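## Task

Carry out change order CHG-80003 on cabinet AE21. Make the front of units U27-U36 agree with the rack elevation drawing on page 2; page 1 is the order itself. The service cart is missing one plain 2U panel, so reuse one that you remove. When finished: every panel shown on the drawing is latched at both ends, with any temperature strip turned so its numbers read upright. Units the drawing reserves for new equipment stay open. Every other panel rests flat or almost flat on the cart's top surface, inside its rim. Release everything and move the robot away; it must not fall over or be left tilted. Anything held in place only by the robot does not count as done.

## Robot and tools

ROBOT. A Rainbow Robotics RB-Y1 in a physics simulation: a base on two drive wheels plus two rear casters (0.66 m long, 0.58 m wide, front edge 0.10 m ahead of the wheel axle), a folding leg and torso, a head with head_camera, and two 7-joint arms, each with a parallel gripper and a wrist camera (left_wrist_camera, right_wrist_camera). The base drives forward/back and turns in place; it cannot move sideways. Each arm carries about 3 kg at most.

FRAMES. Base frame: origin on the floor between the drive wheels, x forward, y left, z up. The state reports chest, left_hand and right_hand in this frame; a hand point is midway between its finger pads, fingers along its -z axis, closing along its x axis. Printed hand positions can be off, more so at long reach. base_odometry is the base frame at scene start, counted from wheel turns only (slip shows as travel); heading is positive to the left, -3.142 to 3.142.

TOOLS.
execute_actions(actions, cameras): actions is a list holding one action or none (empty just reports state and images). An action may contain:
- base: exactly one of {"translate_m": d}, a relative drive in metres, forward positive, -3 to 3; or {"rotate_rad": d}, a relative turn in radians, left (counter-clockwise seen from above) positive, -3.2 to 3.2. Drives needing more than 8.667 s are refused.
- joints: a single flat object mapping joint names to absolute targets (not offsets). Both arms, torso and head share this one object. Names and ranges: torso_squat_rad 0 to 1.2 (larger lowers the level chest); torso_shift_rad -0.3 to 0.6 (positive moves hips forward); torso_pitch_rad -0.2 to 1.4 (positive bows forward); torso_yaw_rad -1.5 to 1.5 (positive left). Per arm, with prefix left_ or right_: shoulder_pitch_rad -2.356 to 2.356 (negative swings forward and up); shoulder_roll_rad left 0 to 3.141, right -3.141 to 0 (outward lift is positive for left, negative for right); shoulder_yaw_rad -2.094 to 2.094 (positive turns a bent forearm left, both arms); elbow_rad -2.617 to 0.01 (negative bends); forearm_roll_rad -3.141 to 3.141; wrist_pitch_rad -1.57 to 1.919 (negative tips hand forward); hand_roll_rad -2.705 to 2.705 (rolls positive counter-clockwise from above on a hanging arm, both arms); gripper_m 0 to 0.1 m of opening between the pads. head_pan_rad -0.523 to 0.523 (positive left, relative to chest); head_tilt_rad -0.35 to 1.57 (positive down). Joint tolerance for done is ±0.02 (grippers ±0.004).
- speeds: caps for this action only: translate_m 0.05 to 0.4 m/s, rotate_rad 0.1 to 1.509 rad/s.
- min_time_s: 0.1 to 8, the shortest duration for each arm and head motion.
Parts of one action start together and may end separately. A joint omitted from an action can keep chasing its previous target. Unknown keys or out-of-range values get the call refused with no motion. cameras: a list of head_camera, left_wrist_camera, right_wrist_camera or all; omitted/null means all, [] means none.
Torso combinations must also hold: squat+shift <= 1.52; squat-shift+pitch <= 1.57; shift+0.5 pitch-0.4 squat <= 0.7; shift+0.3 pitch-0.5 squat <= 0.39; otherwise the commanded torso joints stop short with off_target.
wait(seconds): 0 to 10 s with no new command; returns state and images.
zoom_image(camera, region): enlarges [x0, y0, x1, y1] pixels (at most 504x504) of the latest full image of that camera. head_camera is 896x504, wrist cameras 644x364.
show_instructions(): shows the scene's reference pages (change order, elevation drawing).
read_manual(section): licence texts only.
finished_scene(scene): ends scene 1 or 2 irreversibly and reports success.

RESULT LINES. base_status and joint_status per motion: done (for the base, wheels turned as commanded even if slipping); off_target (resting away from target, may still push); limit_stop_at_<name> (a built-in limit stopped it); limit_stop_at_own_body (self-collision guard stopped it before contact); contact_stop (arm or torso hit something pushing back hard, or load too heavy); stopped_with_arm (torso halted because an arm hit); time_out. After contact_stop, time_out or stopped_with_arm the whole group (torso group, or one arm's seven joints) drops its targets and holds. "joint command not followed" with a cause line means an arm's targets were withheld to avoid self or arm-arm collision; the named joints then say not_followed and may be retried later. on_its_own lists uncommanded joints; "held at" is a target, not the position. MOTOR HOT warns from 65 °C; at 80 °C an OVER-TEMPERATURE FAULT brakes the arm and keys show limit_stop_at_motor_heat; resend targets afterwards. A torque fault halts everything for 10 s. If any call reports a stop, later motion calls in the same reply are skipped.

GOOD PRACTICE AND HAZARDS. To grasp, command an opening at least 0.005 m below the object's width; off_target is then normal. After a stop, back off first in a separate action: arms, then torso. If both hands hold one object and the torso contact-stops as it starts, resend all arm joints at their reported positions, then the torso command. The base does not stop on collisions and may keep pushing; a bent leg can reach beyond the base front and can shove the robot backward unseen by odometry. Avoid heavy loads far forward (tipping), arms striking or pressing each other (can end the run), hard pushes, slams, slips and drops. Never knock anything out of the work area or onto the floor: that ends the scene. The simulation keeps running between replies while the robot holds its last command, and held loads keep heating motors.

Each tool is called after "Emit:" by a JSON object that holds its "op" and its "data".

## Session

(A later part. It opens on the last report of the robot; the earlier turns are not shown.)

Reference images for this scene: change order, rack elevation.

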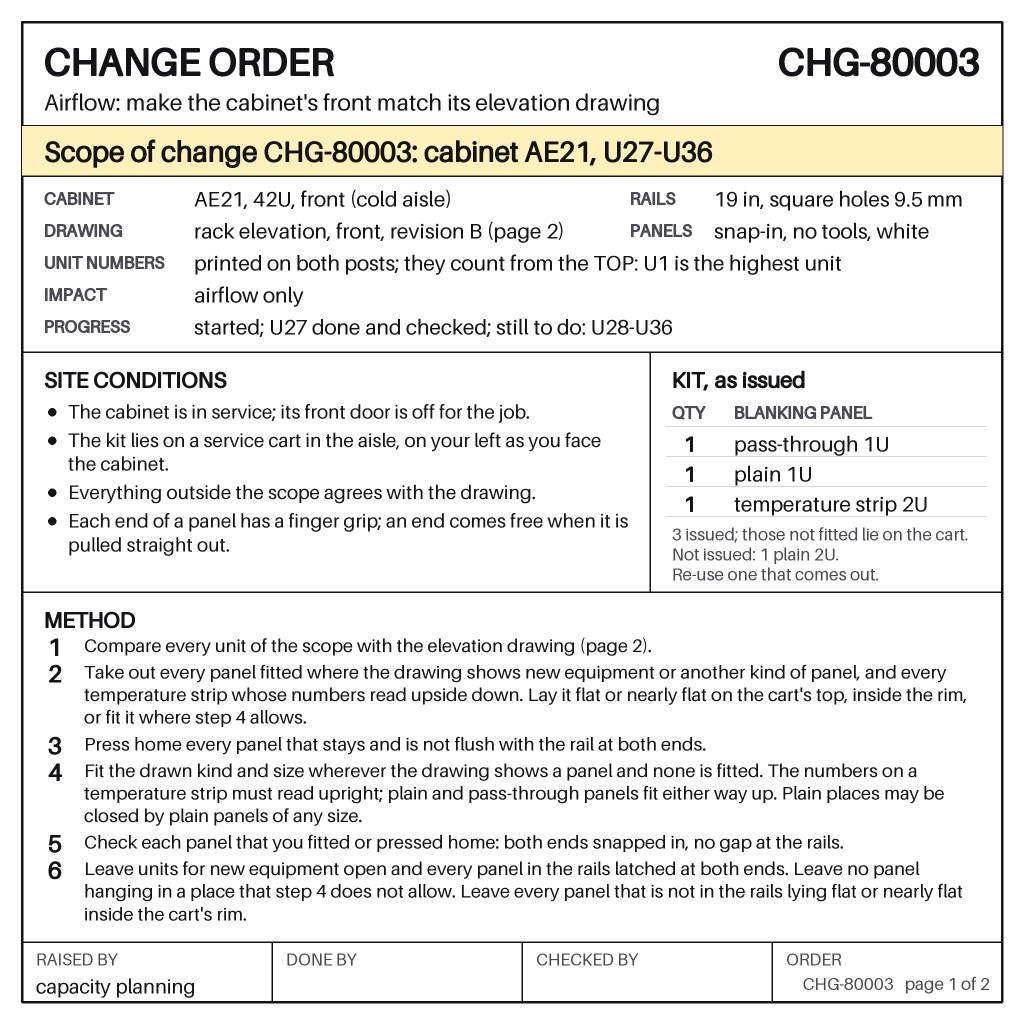

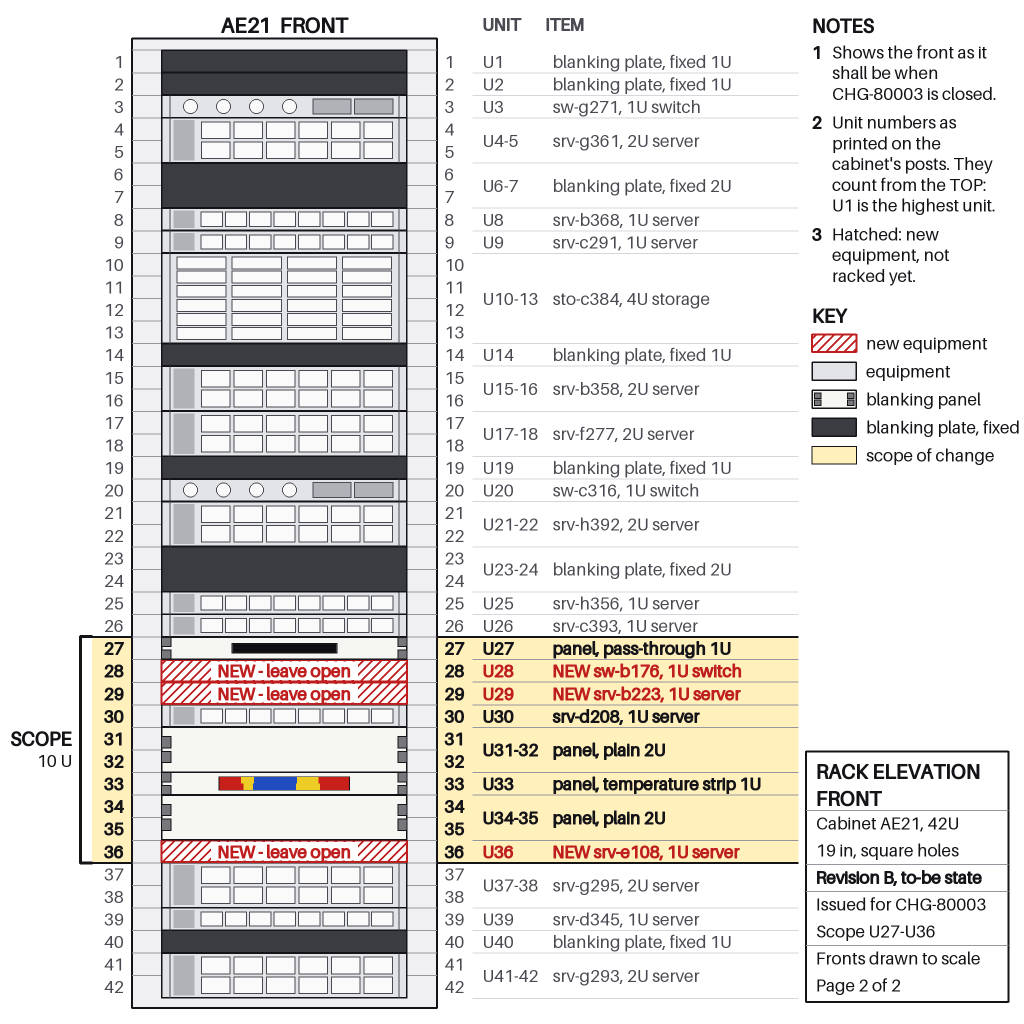

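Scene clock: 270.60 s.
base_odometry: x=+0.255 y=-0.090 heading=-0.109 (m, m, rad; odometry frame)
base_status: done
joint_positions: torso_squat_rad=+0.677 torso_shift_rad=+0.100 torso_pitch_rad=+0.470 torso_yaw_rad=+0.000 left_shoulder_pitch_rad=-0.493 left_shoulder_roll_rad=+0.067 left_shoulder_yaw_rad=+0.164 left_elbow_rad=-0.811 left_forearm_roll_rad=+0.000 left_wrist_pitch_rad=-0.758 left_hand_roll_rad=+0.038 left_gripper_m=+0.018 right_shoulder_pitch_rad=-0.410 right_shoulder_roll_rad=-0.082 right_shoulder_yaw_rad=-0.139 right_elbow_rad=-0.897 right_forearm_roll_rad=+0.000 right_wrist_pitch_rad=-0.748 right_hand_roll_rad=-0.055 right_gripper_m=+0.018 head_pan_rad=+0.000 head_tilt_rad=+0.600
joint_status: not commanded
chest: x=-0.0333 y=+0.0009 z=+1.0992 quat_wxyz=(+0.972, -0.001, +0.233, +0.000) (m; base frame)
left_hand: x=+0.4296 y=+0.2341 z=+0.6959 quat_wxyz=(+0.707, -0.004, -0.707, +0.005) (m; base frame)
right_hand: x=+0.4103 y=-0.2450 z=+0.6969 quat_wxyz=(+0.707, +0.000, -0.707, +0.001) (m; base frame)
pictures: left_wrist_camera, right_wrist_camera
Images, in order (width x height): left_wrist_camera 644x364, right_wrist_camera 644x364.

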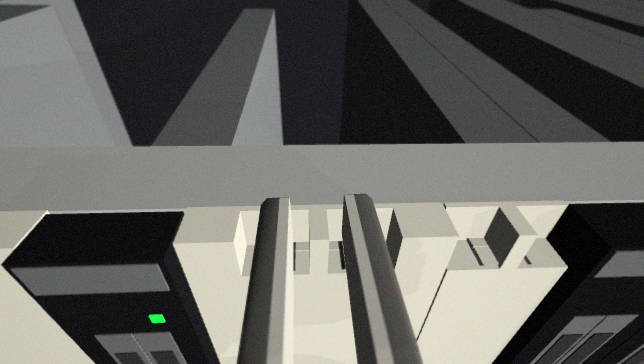

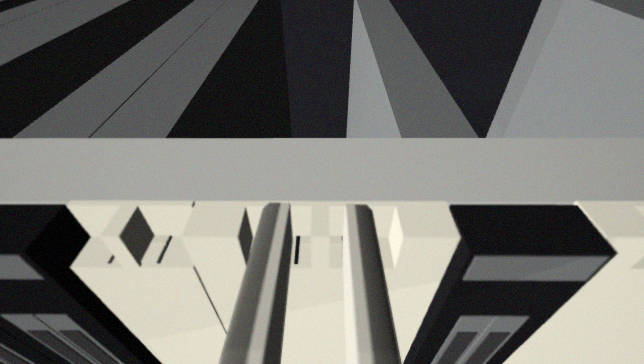

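Emit:
{"op": "execute_actions", "data": {"actions": [{"joints": {"left_gripper_m": 0.0, "right_gripper_m": 0.0}}], "cameras": ["left_wrist_camera", "right_wrist_camera"]}}

Emit:
{"op": "execute_actions", "data": {"actions": [{"base": {"translate_m": -0.05}, "speeds": {"translate_m": 0.05}}]}}

Scene clock: 275.60 s.
base_odometry: x=+0.255 y=-0.090 heading=-0.109 (m, m, rad; odometry frame)
base_status: not commanded
joint_positions: torso_squat_rad=+0.677 torso_shift_rad=+0.100 torso_pitch_rad=+0.470 torso_yaw_rad=+0.000 left_shoulder_pitch_rad=-0.493 left_shoulder_roll_rad=+0.067 left_shoulder_yaw_rad=+0.164 left_elbow_rad=-0.811 left_forearm_roll_rad=+0.000 left_wrist_pitch_rad=-0.758 left_hand_roll_rad=+0.038 left_gripper_m=+0.006 right_shoulder_pitch_rad=-0.410 right_shoulder_roll_rad=-0.082 right_shoulder_yaw_rad=-0.139 right_elbow_rad=-0.897 right_forearm_roll_rad=+0.000 right_wrist_pitch_rad=-0.748 right_hand_roll_rad=-0.055 right_gripper_m=+0.005 head_pan_rad=+0.000 head_tilt_rad=+0.600
joint_status: left_gripper_m off_target (ended at +0.006, target +0.000); right_gripper_m off_target (ended at +0.005, target +0.000)
chest: x=-0.0333 y=+0.0009 z=+1.0992 quat_wxyz=(+0.972, -0.001, +0.233, +0.000) (m; base frame)
left_hand: x=+0.4296 y=+0.2341 z=+0.6959 quat_wxyz=(+0.707, -0.004, -0.707, +0.005) (m; base frame)
right_hand: x=+0.4102 y=-0.2450 z=+0.6967 quat_wxyz=(+0.708, +0.000, -0.707, +0.001) (m; base frame)
pictures: left_wrist_camera, right_wrist_camera
Images, in order (width x height): left_wrist_camera 644x364, right_wrist_camera 644x364.

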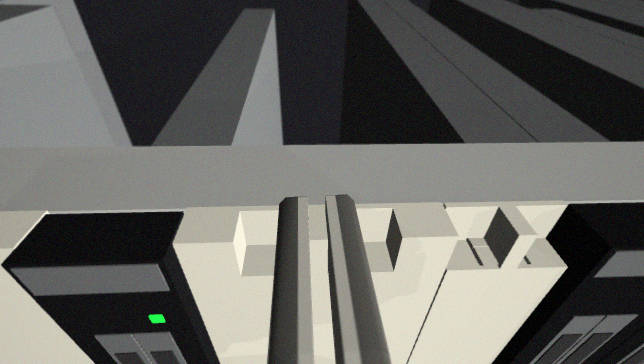

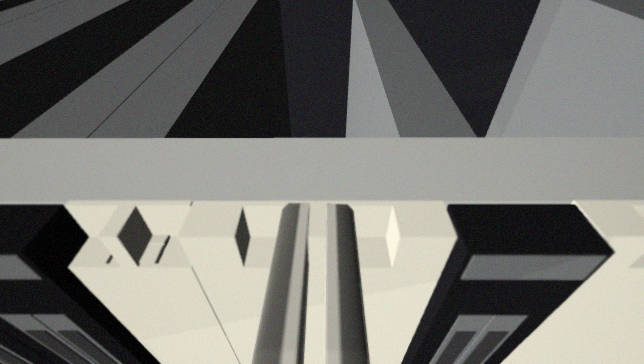

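Scene clock: 277.50 s.
base_odometry: x=+0.205 y=-0.085 heading=-0.110 (m, m, rad; odometry frame)
base_status: done
joint_positions: torso_squat_rad=+0.677 torso_shift_rad=+0.100 torso_pitch_rad=+0.470 torso_yaw_rad=+0.000 left_shoulder_pitch_rad=-0.493 left_shoulder_roll_rad=+0.067 left_shoulder_yaw_rad=+0.164 left_elbow_rad=-0.811 left_forearm_roll_rad=+0.000 left_wrist_pitch_rad=-0.758 left_hand_roll_rad=+0.038 left_gripper_m=+0.006 right_shoulder_pitch_rad=-0.410 right_shoulder_roll_rad=-0.082 right_shoulder_yaw_rad=-0.139 right_elbow_rad=-0.897 right_forearm_roll_rad=+0.000 right_wrist_pitch_rad=-0.748 right_hand_roll_rad=-0.055 right_gripper_m=+0.005 head_pan_rad=+0.000 head_tilt_rad=+0.600
joint_status: not commanded
chest: x=-0.0333 y=+0.0009 z=+1.0992 quat_wxyz=(+0.972, -0.001, +0.233, +0.000) (m; base frame)
left_hand: x=+0.4295 y=+0.2343 z=+0.6959 quat_wxyz=(+0.707, -0.003, -0.707, +0.005) (m; base frame)
right_hand: x=+0.4102 y=-0.2450 z=+0.6968 quat_wxyz=(+0.707, +0.000, -0.707, +0.001) (m; base frame)
pictures: head_camera, left_wrist_camera, right_wrist_camera
Images, in order (width x height): head_camera 896x504, left_wrist_camera 644x364, right_wrist_camera 644x364.

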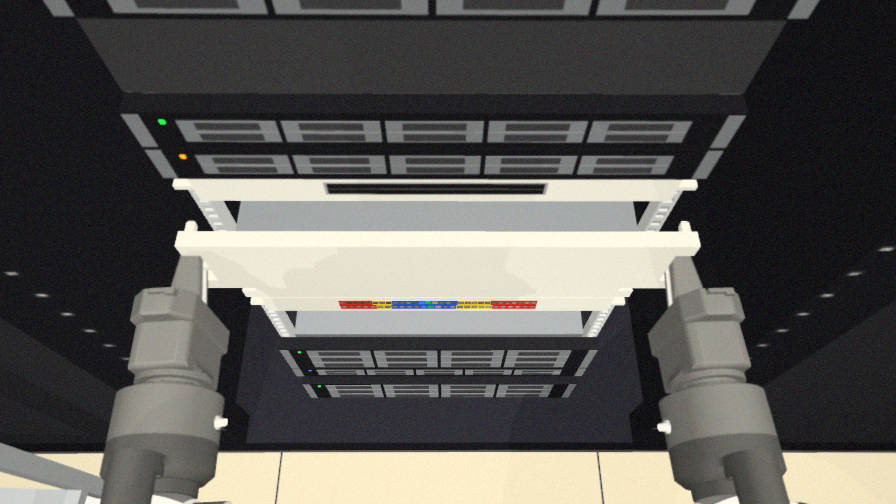

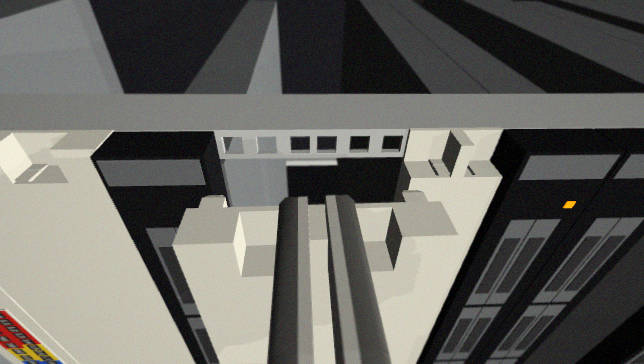

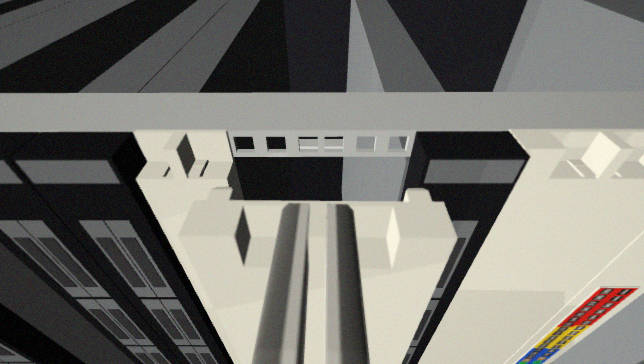

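Emit:
{"op": "execute_actions", "data": {"actions": [{"joints": {"torso_squat_rad": 1.163, "head_tilt_rad": 0.5}}]}}

Scene clock: 293.60 s.
base_odometry: x=+0.205 y=-0.085 heading=-0.110 (m, m, rad; odometry frame)
base_status: not commanded
joint_positions: torso_squat_rad=+1.163 torso_shift_rad=+0.100 torso_pitch_rad=+0.470 torso_yaw_rad=+0.000 left_shoulder_pitch_rad=-0.493 left_shoulder_roll_rad=+0.067 left_shoulder_yaw_rad=+0.164 left_elbow_rad=-0.811 left_forearm_roll_rad=+0.000 left_wrist_pitch_rad=-0.758 left_hand_roll_rad=+0.038 left_gripper_m=+0.006 right_shoulder_pitch_rad=-0.410 right_shoulder_roll_rad=-0.082 right_shoulder_yaw_rad=-0.139 right_elbow_rad=-0.897 right_forearm_roll_rad=+0.000 right_wrist_pitch_rad=-0.748 right_hand_roll_rad=-0.055 right_gripper_m=+0.005 head_pan_rad=+0.000 head_tilt_rad=+0.500
joint_status: all done
chest: x=-0.0601 y=+0.0006 z=+0.8326 quat_wxyz=(+0.973, -0.001, +0.233, +0.000) (m; base frame)
left_hand: x=+0.4028 y=+0.2340 z=+0.4293 quat_wxyz=(+0.707, -0.003, -0.707, +0.005) (m; base frame)
right_hand: x=+0.3835 y=-0.2452 z=+0.4302 quat_wxyz=(+0.707, +0.000, -0.707, +0.001) (m; base frame)
pictures: head_camera, left_wrist_camera, right_wrist_camera
Images, in order (width x height): head_camera 896x504, left_wrist_camera 644x364, right_wrist_camera 644x364.

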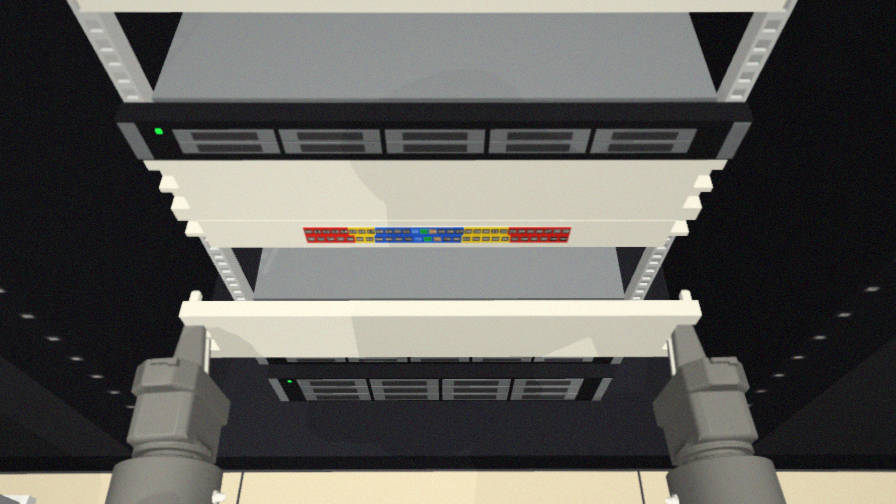

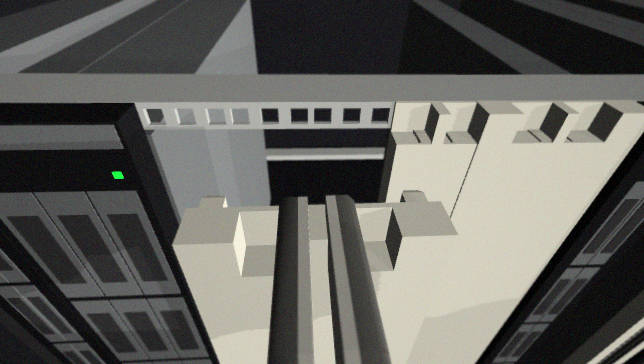

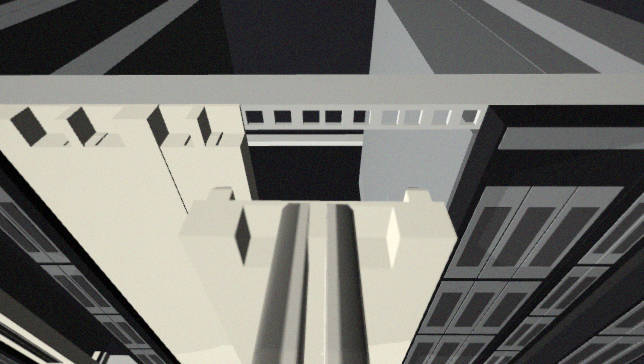

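Emit:
{"op": "zoom_image", "data": {"camera": "left_wrist_camera", "region": [120, 85, 480, 255]}}

Emit:
{"op": "zoom_image", "data": {"camera": "right_wrist_camera", "region": [150, 85, 510, 255]}}

Emit:
{"op": "zoom_image", "data": {"camera": "head_camera", "region": [290, 215, 590, 255]}}

Region (120, 85, 480, 255) of left_wrist_camera's 644x364 image, scaled by 1.400, with more detail than that image has; it fills the top 238 rows of this view, and the rest is white.

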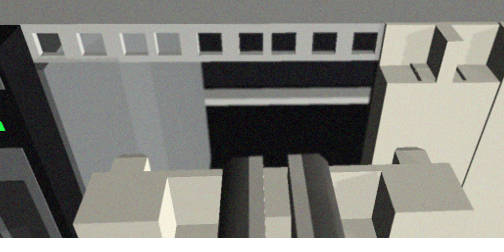

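Region (150, 85, 510, 255) of right_wrist_camera's 644x364 image, scaled by 1.400, with more detail than that image has; it fills the top 238 rows of this view, and the rest is white.

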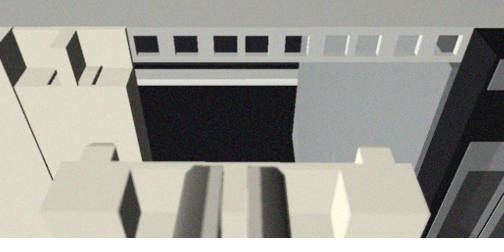

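Region (290, 215, 590, 255) of head_camera's 896x504 image, scaled by 1.680, with more detail than that image has; it fills the top 67 rows of this view, and the rest is white.

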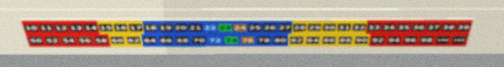

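Emit:
{"op": "zoom_image", "data": {"camera": "head_camera", "region": [295, 218, 435, 252]}}

Emit:
{"op": "zoom_image", "data": {"camera": "head_camera", "region": [440, 218, 580, 252]}}

Region (295, 218, 435, 252) of head_camera's 896x504 image, scaled by 3.600, with more detail than that image has; it fills the top 122 rows of this view, and the rest is white.

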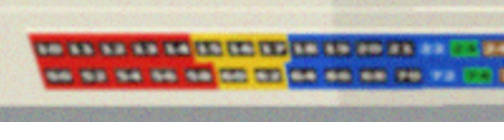

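Region (440, 218, 580, 252) of head_camera's 896x504 image, scaled by 3.600, with more detail than that image has; it fills the top 122 rows of this view, and the rest is white.

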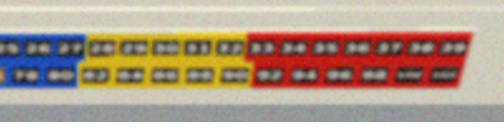

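Emit:
{"op": "execute_actions", "data": {"actions": [{"base": {"translate_m": 0.058}, "speeds": {"translate_m": 0.08}}], "cameras": ["left_wrist_camera", "right_wrist_camera"]}}

Emit:
{"op": "zoom_image", "data": {"camera": "left_wrist_camera", "region": [140, 130, 500, 280]}}

Emit:
{"op": "zoom_image", "data": {"camera": "right_wrist_camera", "region": [140, 130, 500, 280]}}

Scene clock: 310.37 s.
base_odometry: x=+0.263 y=-0.091 heading=-0.110 (m, m, rad; odometry frame)
base_status: done
joint_positions: torso_squat_rad=+1.163 torso_shift_rad=+0.100 torso_pitch_rad=+0.470 torso_yaw_rad=+0.000 left_shoulder_pitch_rad=-0.493 left_shoulder_roll_rad=+0.067 left_shoulder_yaw_rad=+0.164 left_elbow_rad=-0.811 left_forearm_roll_rad=+0.000 left_wrist_pitch_rad=-0.758 left_hand_roll_rad=+0.038 left_gripper_m=+0.006 right_shoulder_pitch_rad=-0.410 right_shoulder_roll_rad=-0.082 right_shoulder_yaw_rad=-0.139 right_elbow_rad=-0.897 right_forearm_roll_rad=+0.000 right_wrist_pitch_rad=-0.748 right_hand_roll_rad=-0.055 right_gripper_m=+0.005 head_pan_rad=+0.000 head_tilt_rad=+0.500
joint_status: not commanded
chest: x=-0.0601 y=+0.0006 z=+0.8326 quat_wxyz=(+0.972, -0.001, +0.233, +0.000) (m; base frame)
left_hand: x=+0.4028 y=+0.2340 z=+0.4292 quat_wxyz=(+0.707, -0.003, -0.707, +0.005) (m; base frame)
right_hand: x=+0.3835 y=-0.2452 z=+0.4302 quat_wxyz=(+0.707, +0.000, -0.707, +0.001) (m; base frame)
pictures: left_wrist_camera, right_wrist_camera
Images, in order (width x height): left_wrist_camera 644x364, right_wrist_camera 644x364.

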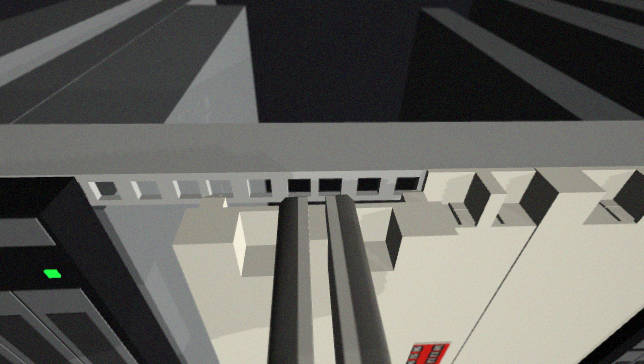

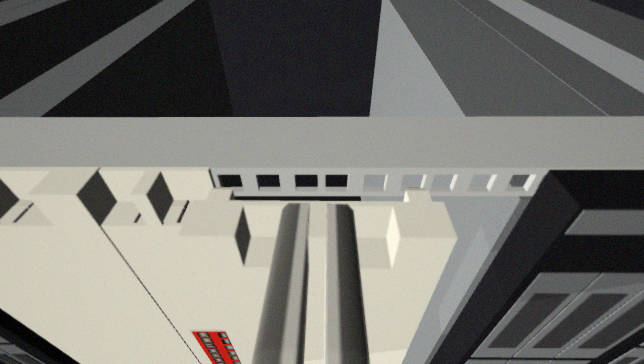

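Region (140, 130, 500, 280) of left_wrist_camera's 644x364 image, scaled by 1.400, with more detail than that image has; it fills the top 210 rows of this view, and the rest is white.

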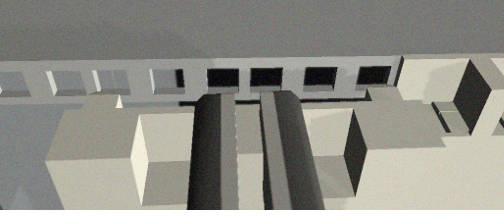

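Region (140, 130, 500, 280) of right_wrist_camera's 644x364 image, scaled by 1.400, with more detail than that image has; it fills the top 210 rows of this view, and the rest is white.

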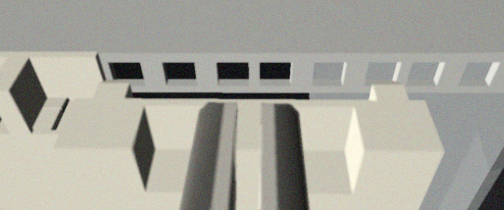

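Emit:
{"op": "execute_actions", "data": {"actions": [{"base": {"translate_m": 0.021}, "speeds": {"translate_m": 0.05}}]}}

Emit:
{"op": "zoom_image", "data": {"camera": "left_wrist_camera", "region": [140, 150, 560, 320]}}

Emit:
{"op": "zoom_image", "data": {"camera": "right_wrist_camera", "region": [80, 150, 500, 320]}}

Scene clock: 322.17 s.
base_odometry: x=+0.283 y=-0.093 heading=-0.109 (m, m, rad; odometry frame)
base_status: done
joint_positions: torso_squat_rad=+1.163 torso_shift_rad=+0.100 torso_pitch_rad=+0.470 torso_yaw_rad=+0.000 left_shoulder_pitch_rad=-0.491 left_shoulder_roll_rad=+0.067 left_shoulder_yaw_rad=+0.164 left_elbow_rad=-0.810 left_forearm_roll_rad=+0.000 left_wrist_pitch_rad=-0.758 left_hand_roll_rad=+0.038 left_gripper_m=+0.006 right_shoulder_pitch_rad=-0.408 right_shoulder_roll_rad=-0.082 right_shoulder_yaw_rad=-0.139 right_elbow_rad=-0.897 right_forearm_roll_rad=+0.000 right_wrist_pitch_rad=-0.748 right_hand_roll_rad=-0.055 right_gripper_m=+0.005 head_pan_rad=+0.000 head_tilt_rad=+0.500
joint_status: not commanded
chest: x=-0.0601 y=+0.0006 z=+0.8326 quat_wxyz=(+0.973, -0.001, +0.233, +0.000) (m; base frame)
left_hand: x=+0.4019 y=+0.2340 z=+0.4285 quat_wxyz=(+0.708, -0.003, -0.706, +0.005) (m; base frame)
right_hand: x=+0.3824 y=-0.2455 z=+0.4293 quat_wxyz=(+0.708, +0.000, -0.706, +0.001) (m; base frame)
pictures: head_camera, left_wrist_camera, right_wrist_camera
Images, in order (width x height): head_camera 896x504, left_wrist_camera 644x364, right_wrist_camera 644x364.

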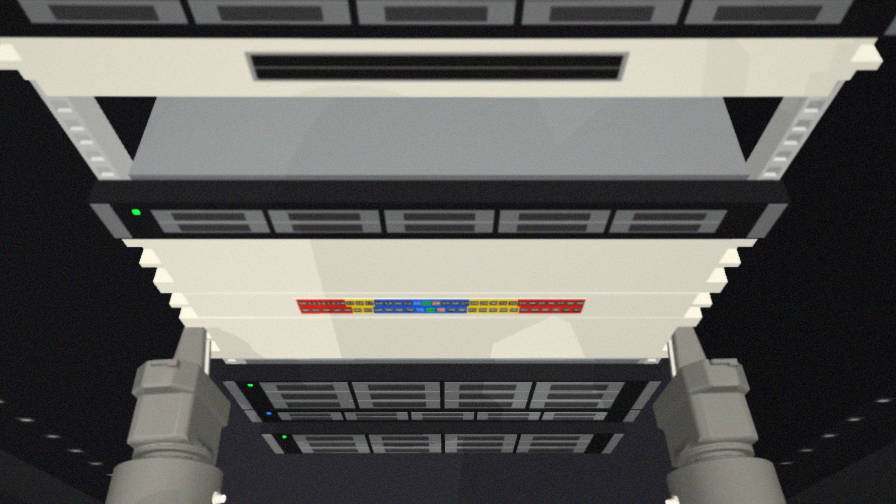

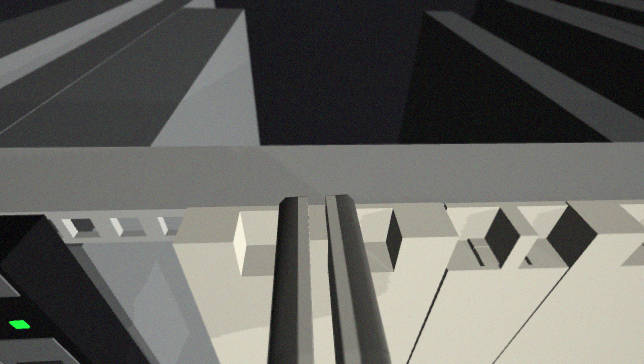

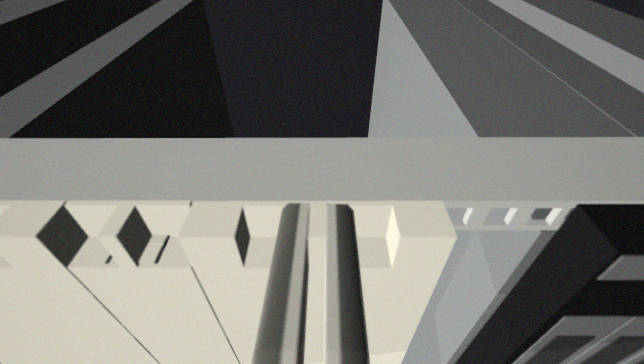

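Region (140, 150, 560, 320) of left_wrist_camera's 644x364 image, scaled by 1.200, with more detail than that image has; it fills the top 204 rows of this view, and the rest is white.

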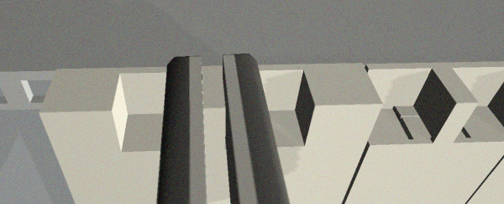

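Region (80, 150, 500, 320) of right_wrist_camera's 644x364 image, scaled by 1.200, with more detail than that image has; it fills the top 204 rows of this view, and the rest is white.

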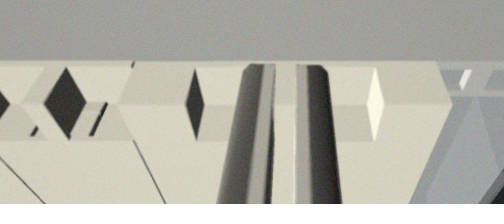

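Emit:
{"op": "execute_actions", "data": {"actions": [{"joints": {"left_gripper_m": 0.02, "right_gripper_m": 0.02}}], "cameras": ["left_wrist_camera", "right_wrist_camera"]}}

Emit:
{"op": "execute_actions", "data": {"actions": [{"base": {"translate_m": -0.06}}]}}

Scene clock: 325.80 s.
base_odometry: x=+0.283 y=-0.093 heading=-0.109 (m, m, rad; odometry frame)
base_status: not commanded
joint_positions: torso_squat_rad=+1.163 torso_shift_rad=+0.100 torso_pitch_rad=+0.470 torso_yaw_rad=+0.000 left_shoulder_pitch_rad=-0.493 left_shoulder_roll_rad=+0.067 left_shoulder_yaw_rad=+0.164 left_elbow_rad=-0.810 left_forearm_roll_rad=+0.000 left_wrist_pitch_rad=-0.758 left_hand_roll_rad=+0.038 left_gripper_m=+0.020 right_shoulder_pitch_rad=-0.409 right_shoulder_roll_rad=-0.082 right_shoulder_yaw_rad=-0.139 right_elbow_rad=-0.897 right_forearm_roll_rad=+0.000 right_wrist_pitch_rad=-0.748 right_hand_roll_rad=-0.055 right_gripper_m=+0.020 head_pan_rad=+0.000 head_tilt_rad=+0.500
joint_status: all done
chest: x=-0.0601 y=+0.0006 z=+0.8326 quat_wxyz=(+0.973, -0.001, +0.233, +0.000) (m; base frame)
left_hand: x=+0.4026 y=+0.2338 z=+0.4291 quat_wxyz=(+0.707, -0.004, -0.707, +0.005) (m; base frame)
right_hand: x=+0.3832 y=-0.2454 z=+0.4301 quat_wxyz=(+0.707, +0.000, -0.707, +0.001) (m; base frame)
pictures: left_wrist_camera, right_wrist_camera
Images, in order (width x height): left_wrist_camera 644x364, right_wrist_camera 644x364.

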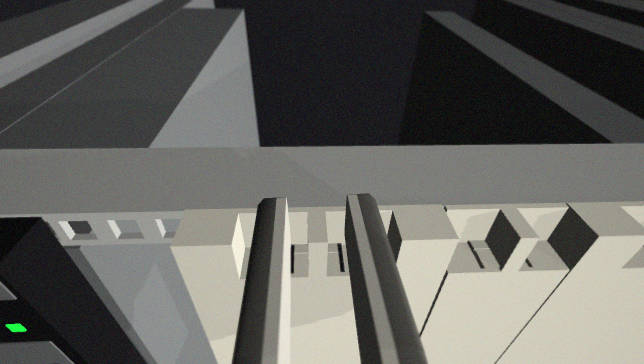

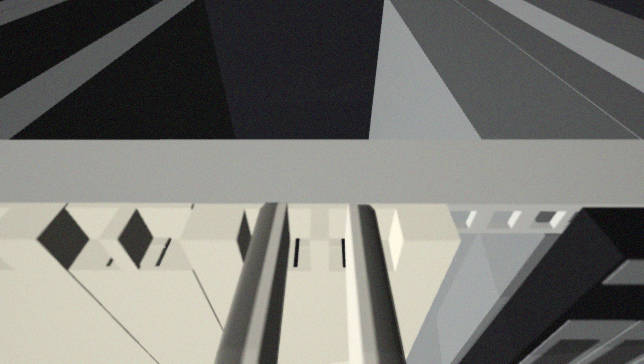

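Scene clock: 327.17 s.
base_odometry: x=+0.224 y=-0.087 heading=-0.110 (m, m, rad; odometry frame)
base_status: done
joint_positions: torso_squat_rad=+1.163 torso_shift_rad=+0.100 torso_pitch_rad=+0.470 torso_yaw_rad=+0.000 left_shoulder_pitch_rad=-0.493 left_shoulder_roll_rad=+0.067 left_shoulder_yaw_rad=+0.164 left_elbow_rad=-0.810 left_forearm_roll_rad=+0.000 left_wrist_pitch_rad=-0.758 left_hand_roll_rad=+0.038 left_gripper_m=+0.020 right_shoulder_pitch_rad=-0.410 right_shoulder_roll_rad=-0.082 right_shoulder_yaw_rad=-0.139 right_elbow_rad=-0.897 right_forearm_roll_rad=+0.000 right_wrist_pitch_rad=-0.748 right_hand_roll_rad=-0.055 right_gripper_m=+0.020 head_pan_rad=+0.000 head_tilt_rad=+0.500
joint_status: not commanded
chest: x=-0.0601 y=+0.0006 z=+0.8326 quat_wxyz=(+0.973, -0.001, +0.233, +0.000) (m; base frame)
left_hand: x=+0.4027 y=+0.2338 z=+0.4292 quat_wxyz=(+0.707, -0.004, -0.707, +0.005) (m; base frame)
right_hand: x=+0.3835 y=-0.2451 z=+0.4304 quat_wxyz=(+0.707, +0.000, -0.707, +0.001) (m; base frame)
pictures: head_camera, left_wrist_camera, right_wrist_camera
Images, in order (width x height): head_camera 896x504, left_wrist_camera 644x364, right_wrist_camera 644x364.

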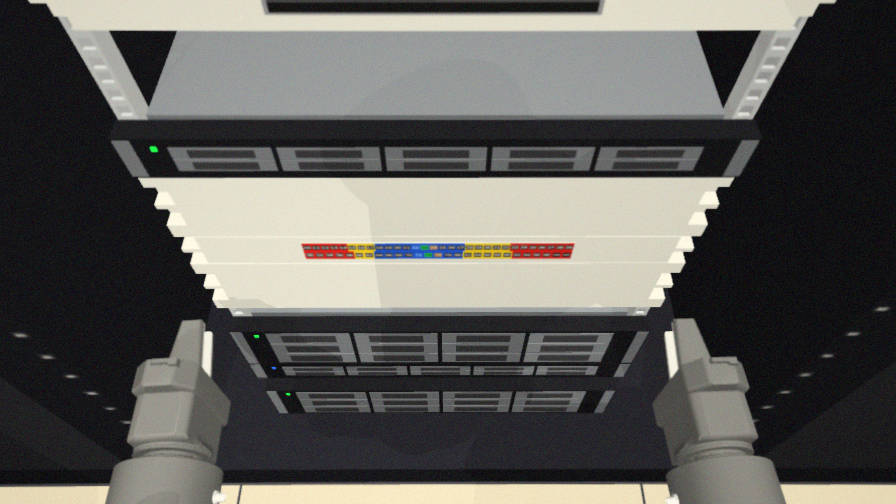

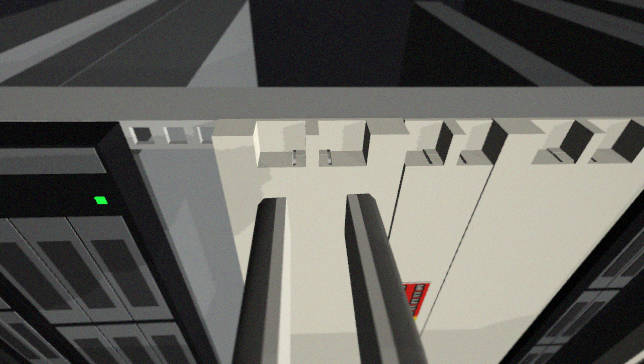

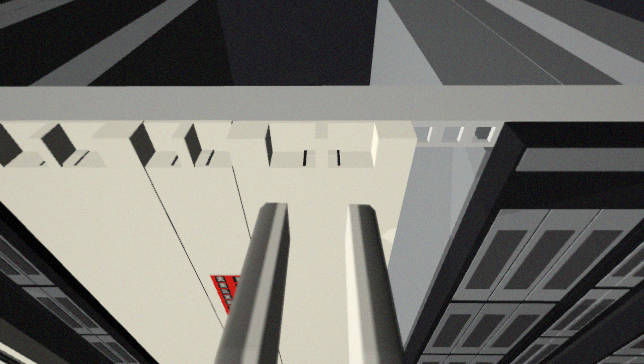

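Emit:
{"op": "execute_actions", "data": {"actions": []}}

Scene clock: 335.70 s.
base_odometry: x=+0.224 y=-0.087 heading=-0.110 (m, m, rad; odometry frame)
base_status: done
joint_positions: torso_squat_rad=+1.163 torso_shift_rad=+0.100 torso_pitch_rad=+0.470 torso_yaw_rad=+0.000 left_shoulder_pitch_rad=-0.493 left_shoulder_roll_rad=+0.067 left_shoulder_yaw_rad=+0.164 left_elbow_rad=-0.810 left_forearm_roll_rad=+0.000 left_wrist_pitch_rad=-0.758 left_hand_roll_rad=+0.038 left_gripper_m=+0.020 right_shoulder_pitch_rad=-0.410 right_shoulder_roll_rad=-0.082 right_shoulder_yaw_rad=-0.139 right_elbow_rad=-0.897 right_forearm_roll_rad=+0.000 right_wrist_pitch_rad=-0.748 right_hand_roll_rad=-0.055 right_gripper_m=+0.020 head_pan_rad=+0.000 head_tilt_rad=+0.500
joint_status: not commanded
chest: x=-0.0601 y=+0.0006 z=+0.8326 quat_wxyz=(+0.973, -0.001, +0.233, +0.000) (m; base frame)
left_hand: x=+0.4027 y=+0.2338 z=+0.4292 quat_wxyz=(+0.707, -0.004, -0.707, +0.005) (m; base frame)
right_hand: x=+0.3835 y=-0.2451 z=+0.4304 quat_wxyz=(+0.707, +0.000, -0.707, +0.001) (m; base frame)
pictures: head_camera, left_wrist_camera, right_wrist_camera
Images, in order (width x height): head_camera 896x504, left_wrist_camera 644x364, right_wrist_camera 644x364.

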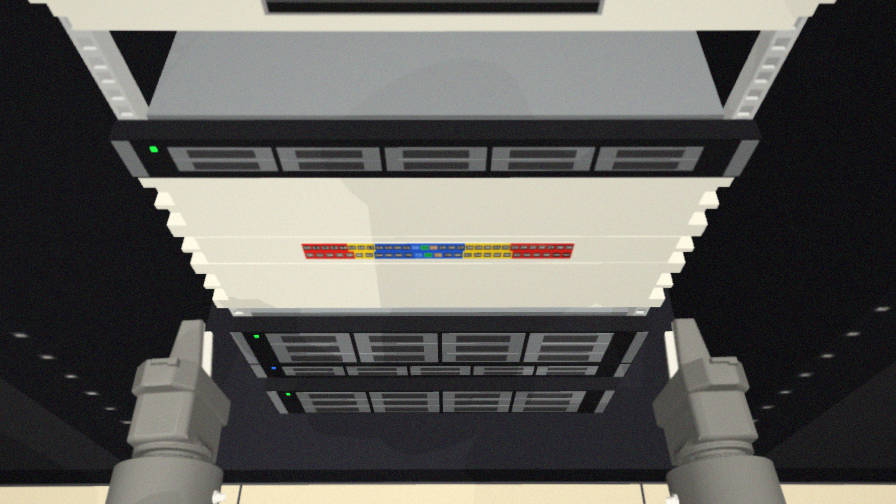

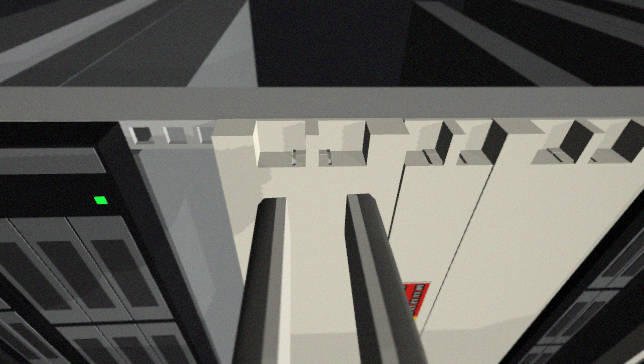

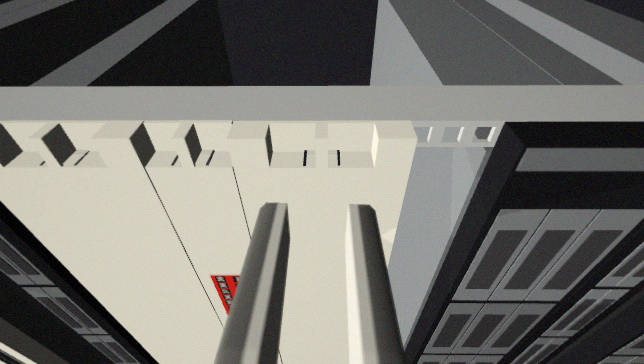

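Emit:
{"op": "show_instructions", "data": {}}

Emit:
{"op": "zoom_image", "data": {"camera": "left_wrist_camera", "region": [200, 80, 644, 240]}}

Emit:
{"op": "zoom_image", "data": {"camera": "right_wrist_camera", "region": [0, 80, 460, 240]}}

Reference images for this scene: change order, rack elevation.

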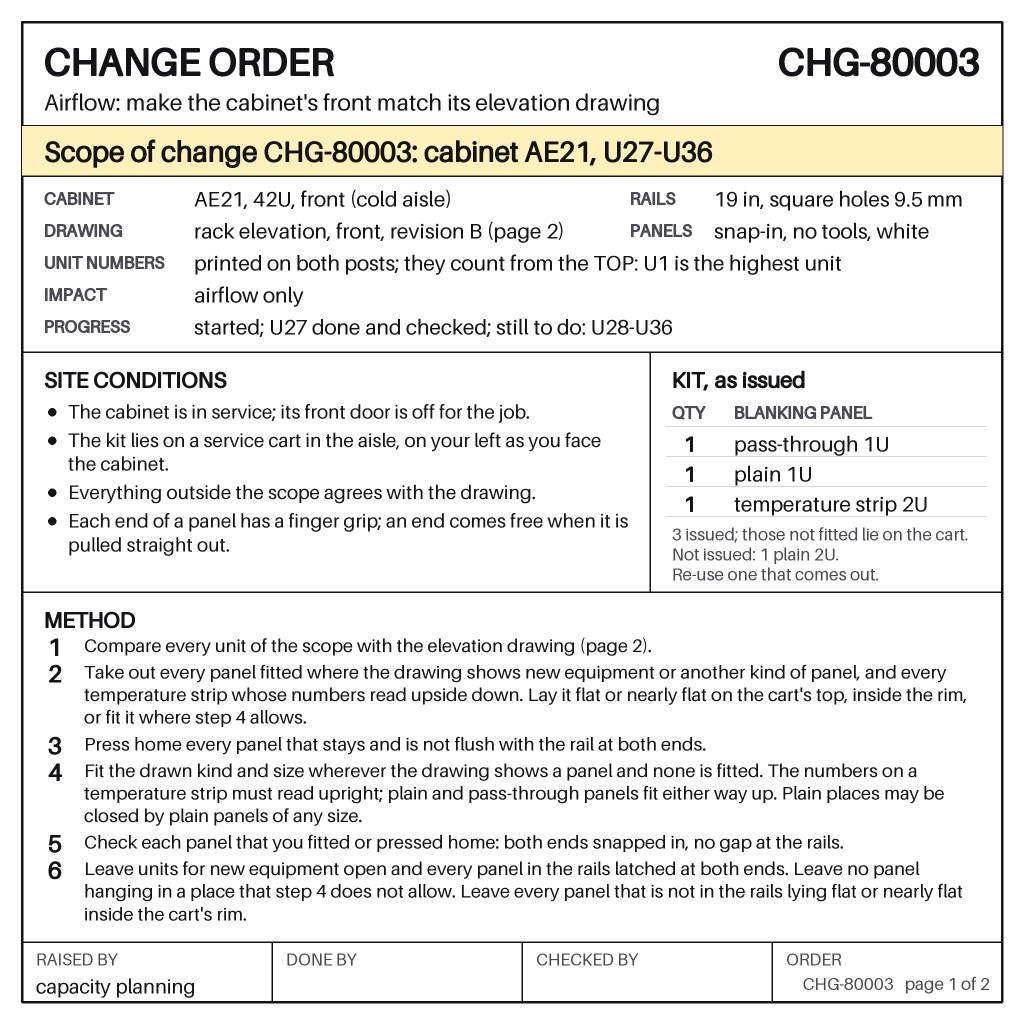

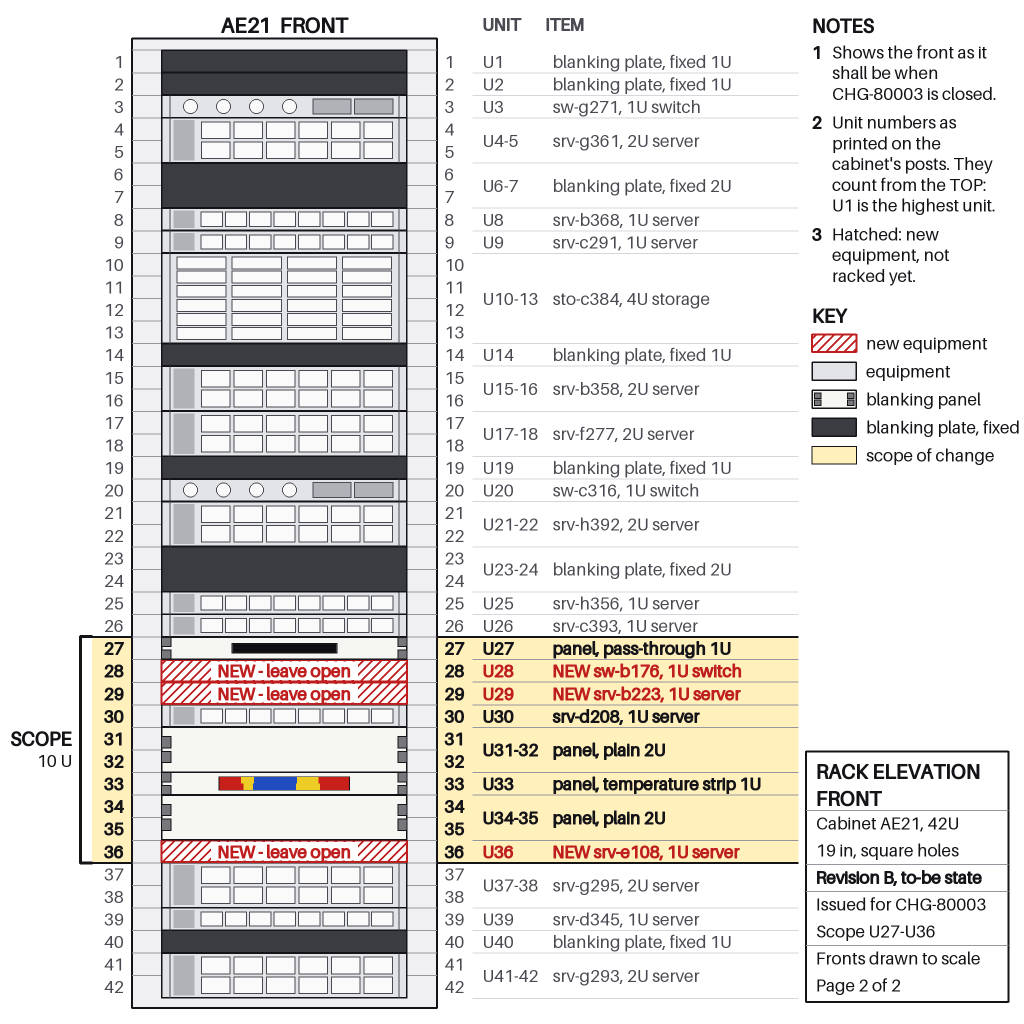

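Region (200, 80, 644, 240) of left_wrist_camera's 644x364 image, scaled by 1.135, with more detail than that image has; it fills the top 182 rows of this view, and the rest is white.

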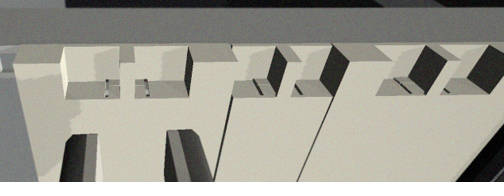

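Region (0, 80, 460, 240) of right_wrist_camera's 644x364 image, scaled by 1.096, with more detail than that image has; it fills the top 175 rows of this view, and the rest is white.

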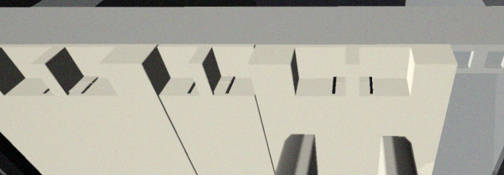

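Emit:
{"op": "zoom_image", "data": {"camera": "head_camera", "region": [130, 165, 330, 325]}}

Emit:
{"op": "zoom_image", "data": {"camera": "head_camera", "region": [550, 165, 750, 325]}}

Region (130, 165, 330, 325) of head_camera's 896x504 image, scaled by 2.520, with more detail than that image has; it fills the top 403 rows of this view, and the rest is white.

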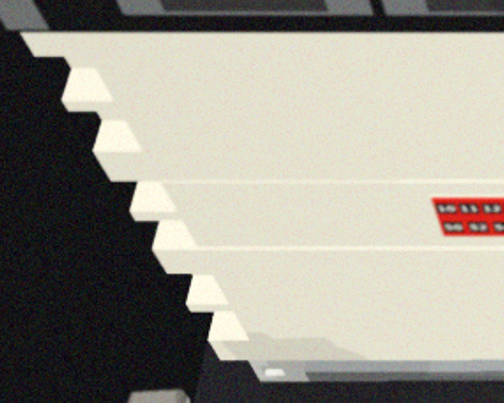

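Region (550, 165, 750, 325) of head_camera's 896x504 image, scaled by 2.520, with more detail than that image has; it fills the top 403 rows of this view, and the rest is white.

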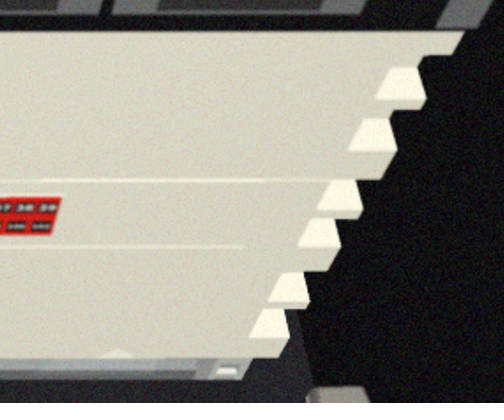

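Emit:
{"op": "zoom_image", "data": {"camera": "head_camera", "region": [0, 0, 240, 190]}}

Emit:
{"op": "zoom_image", "data": {"camera": "head_camera", "region": [656, 0, 896, 190]}}

Region (0, 0, 240, 190) of head_camera's 896x504 image, scaled by 2.100, with more detail than that image has; it fills the top 399 rows of this view, and the rest is white.

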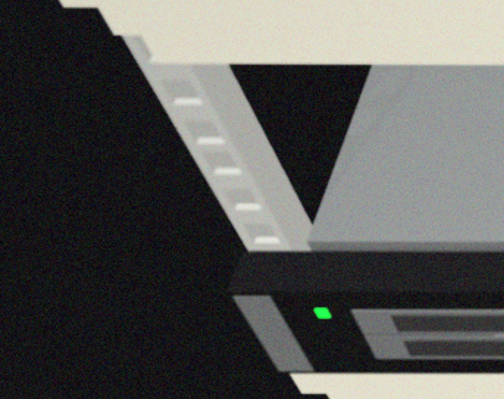

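Region (656, 0, 896, 190) of head_camera's 896x504 image, scaled by 2.100, with more detail than that image has; it fills the top 399 rows of this view, and the rest is white.

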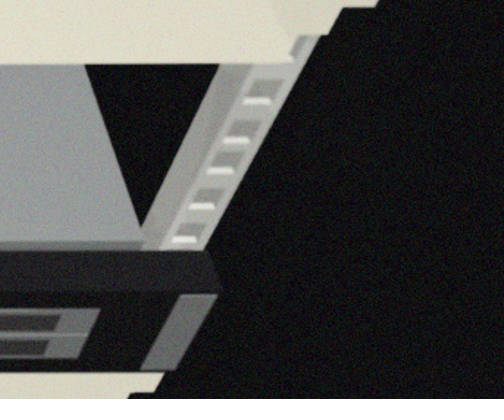

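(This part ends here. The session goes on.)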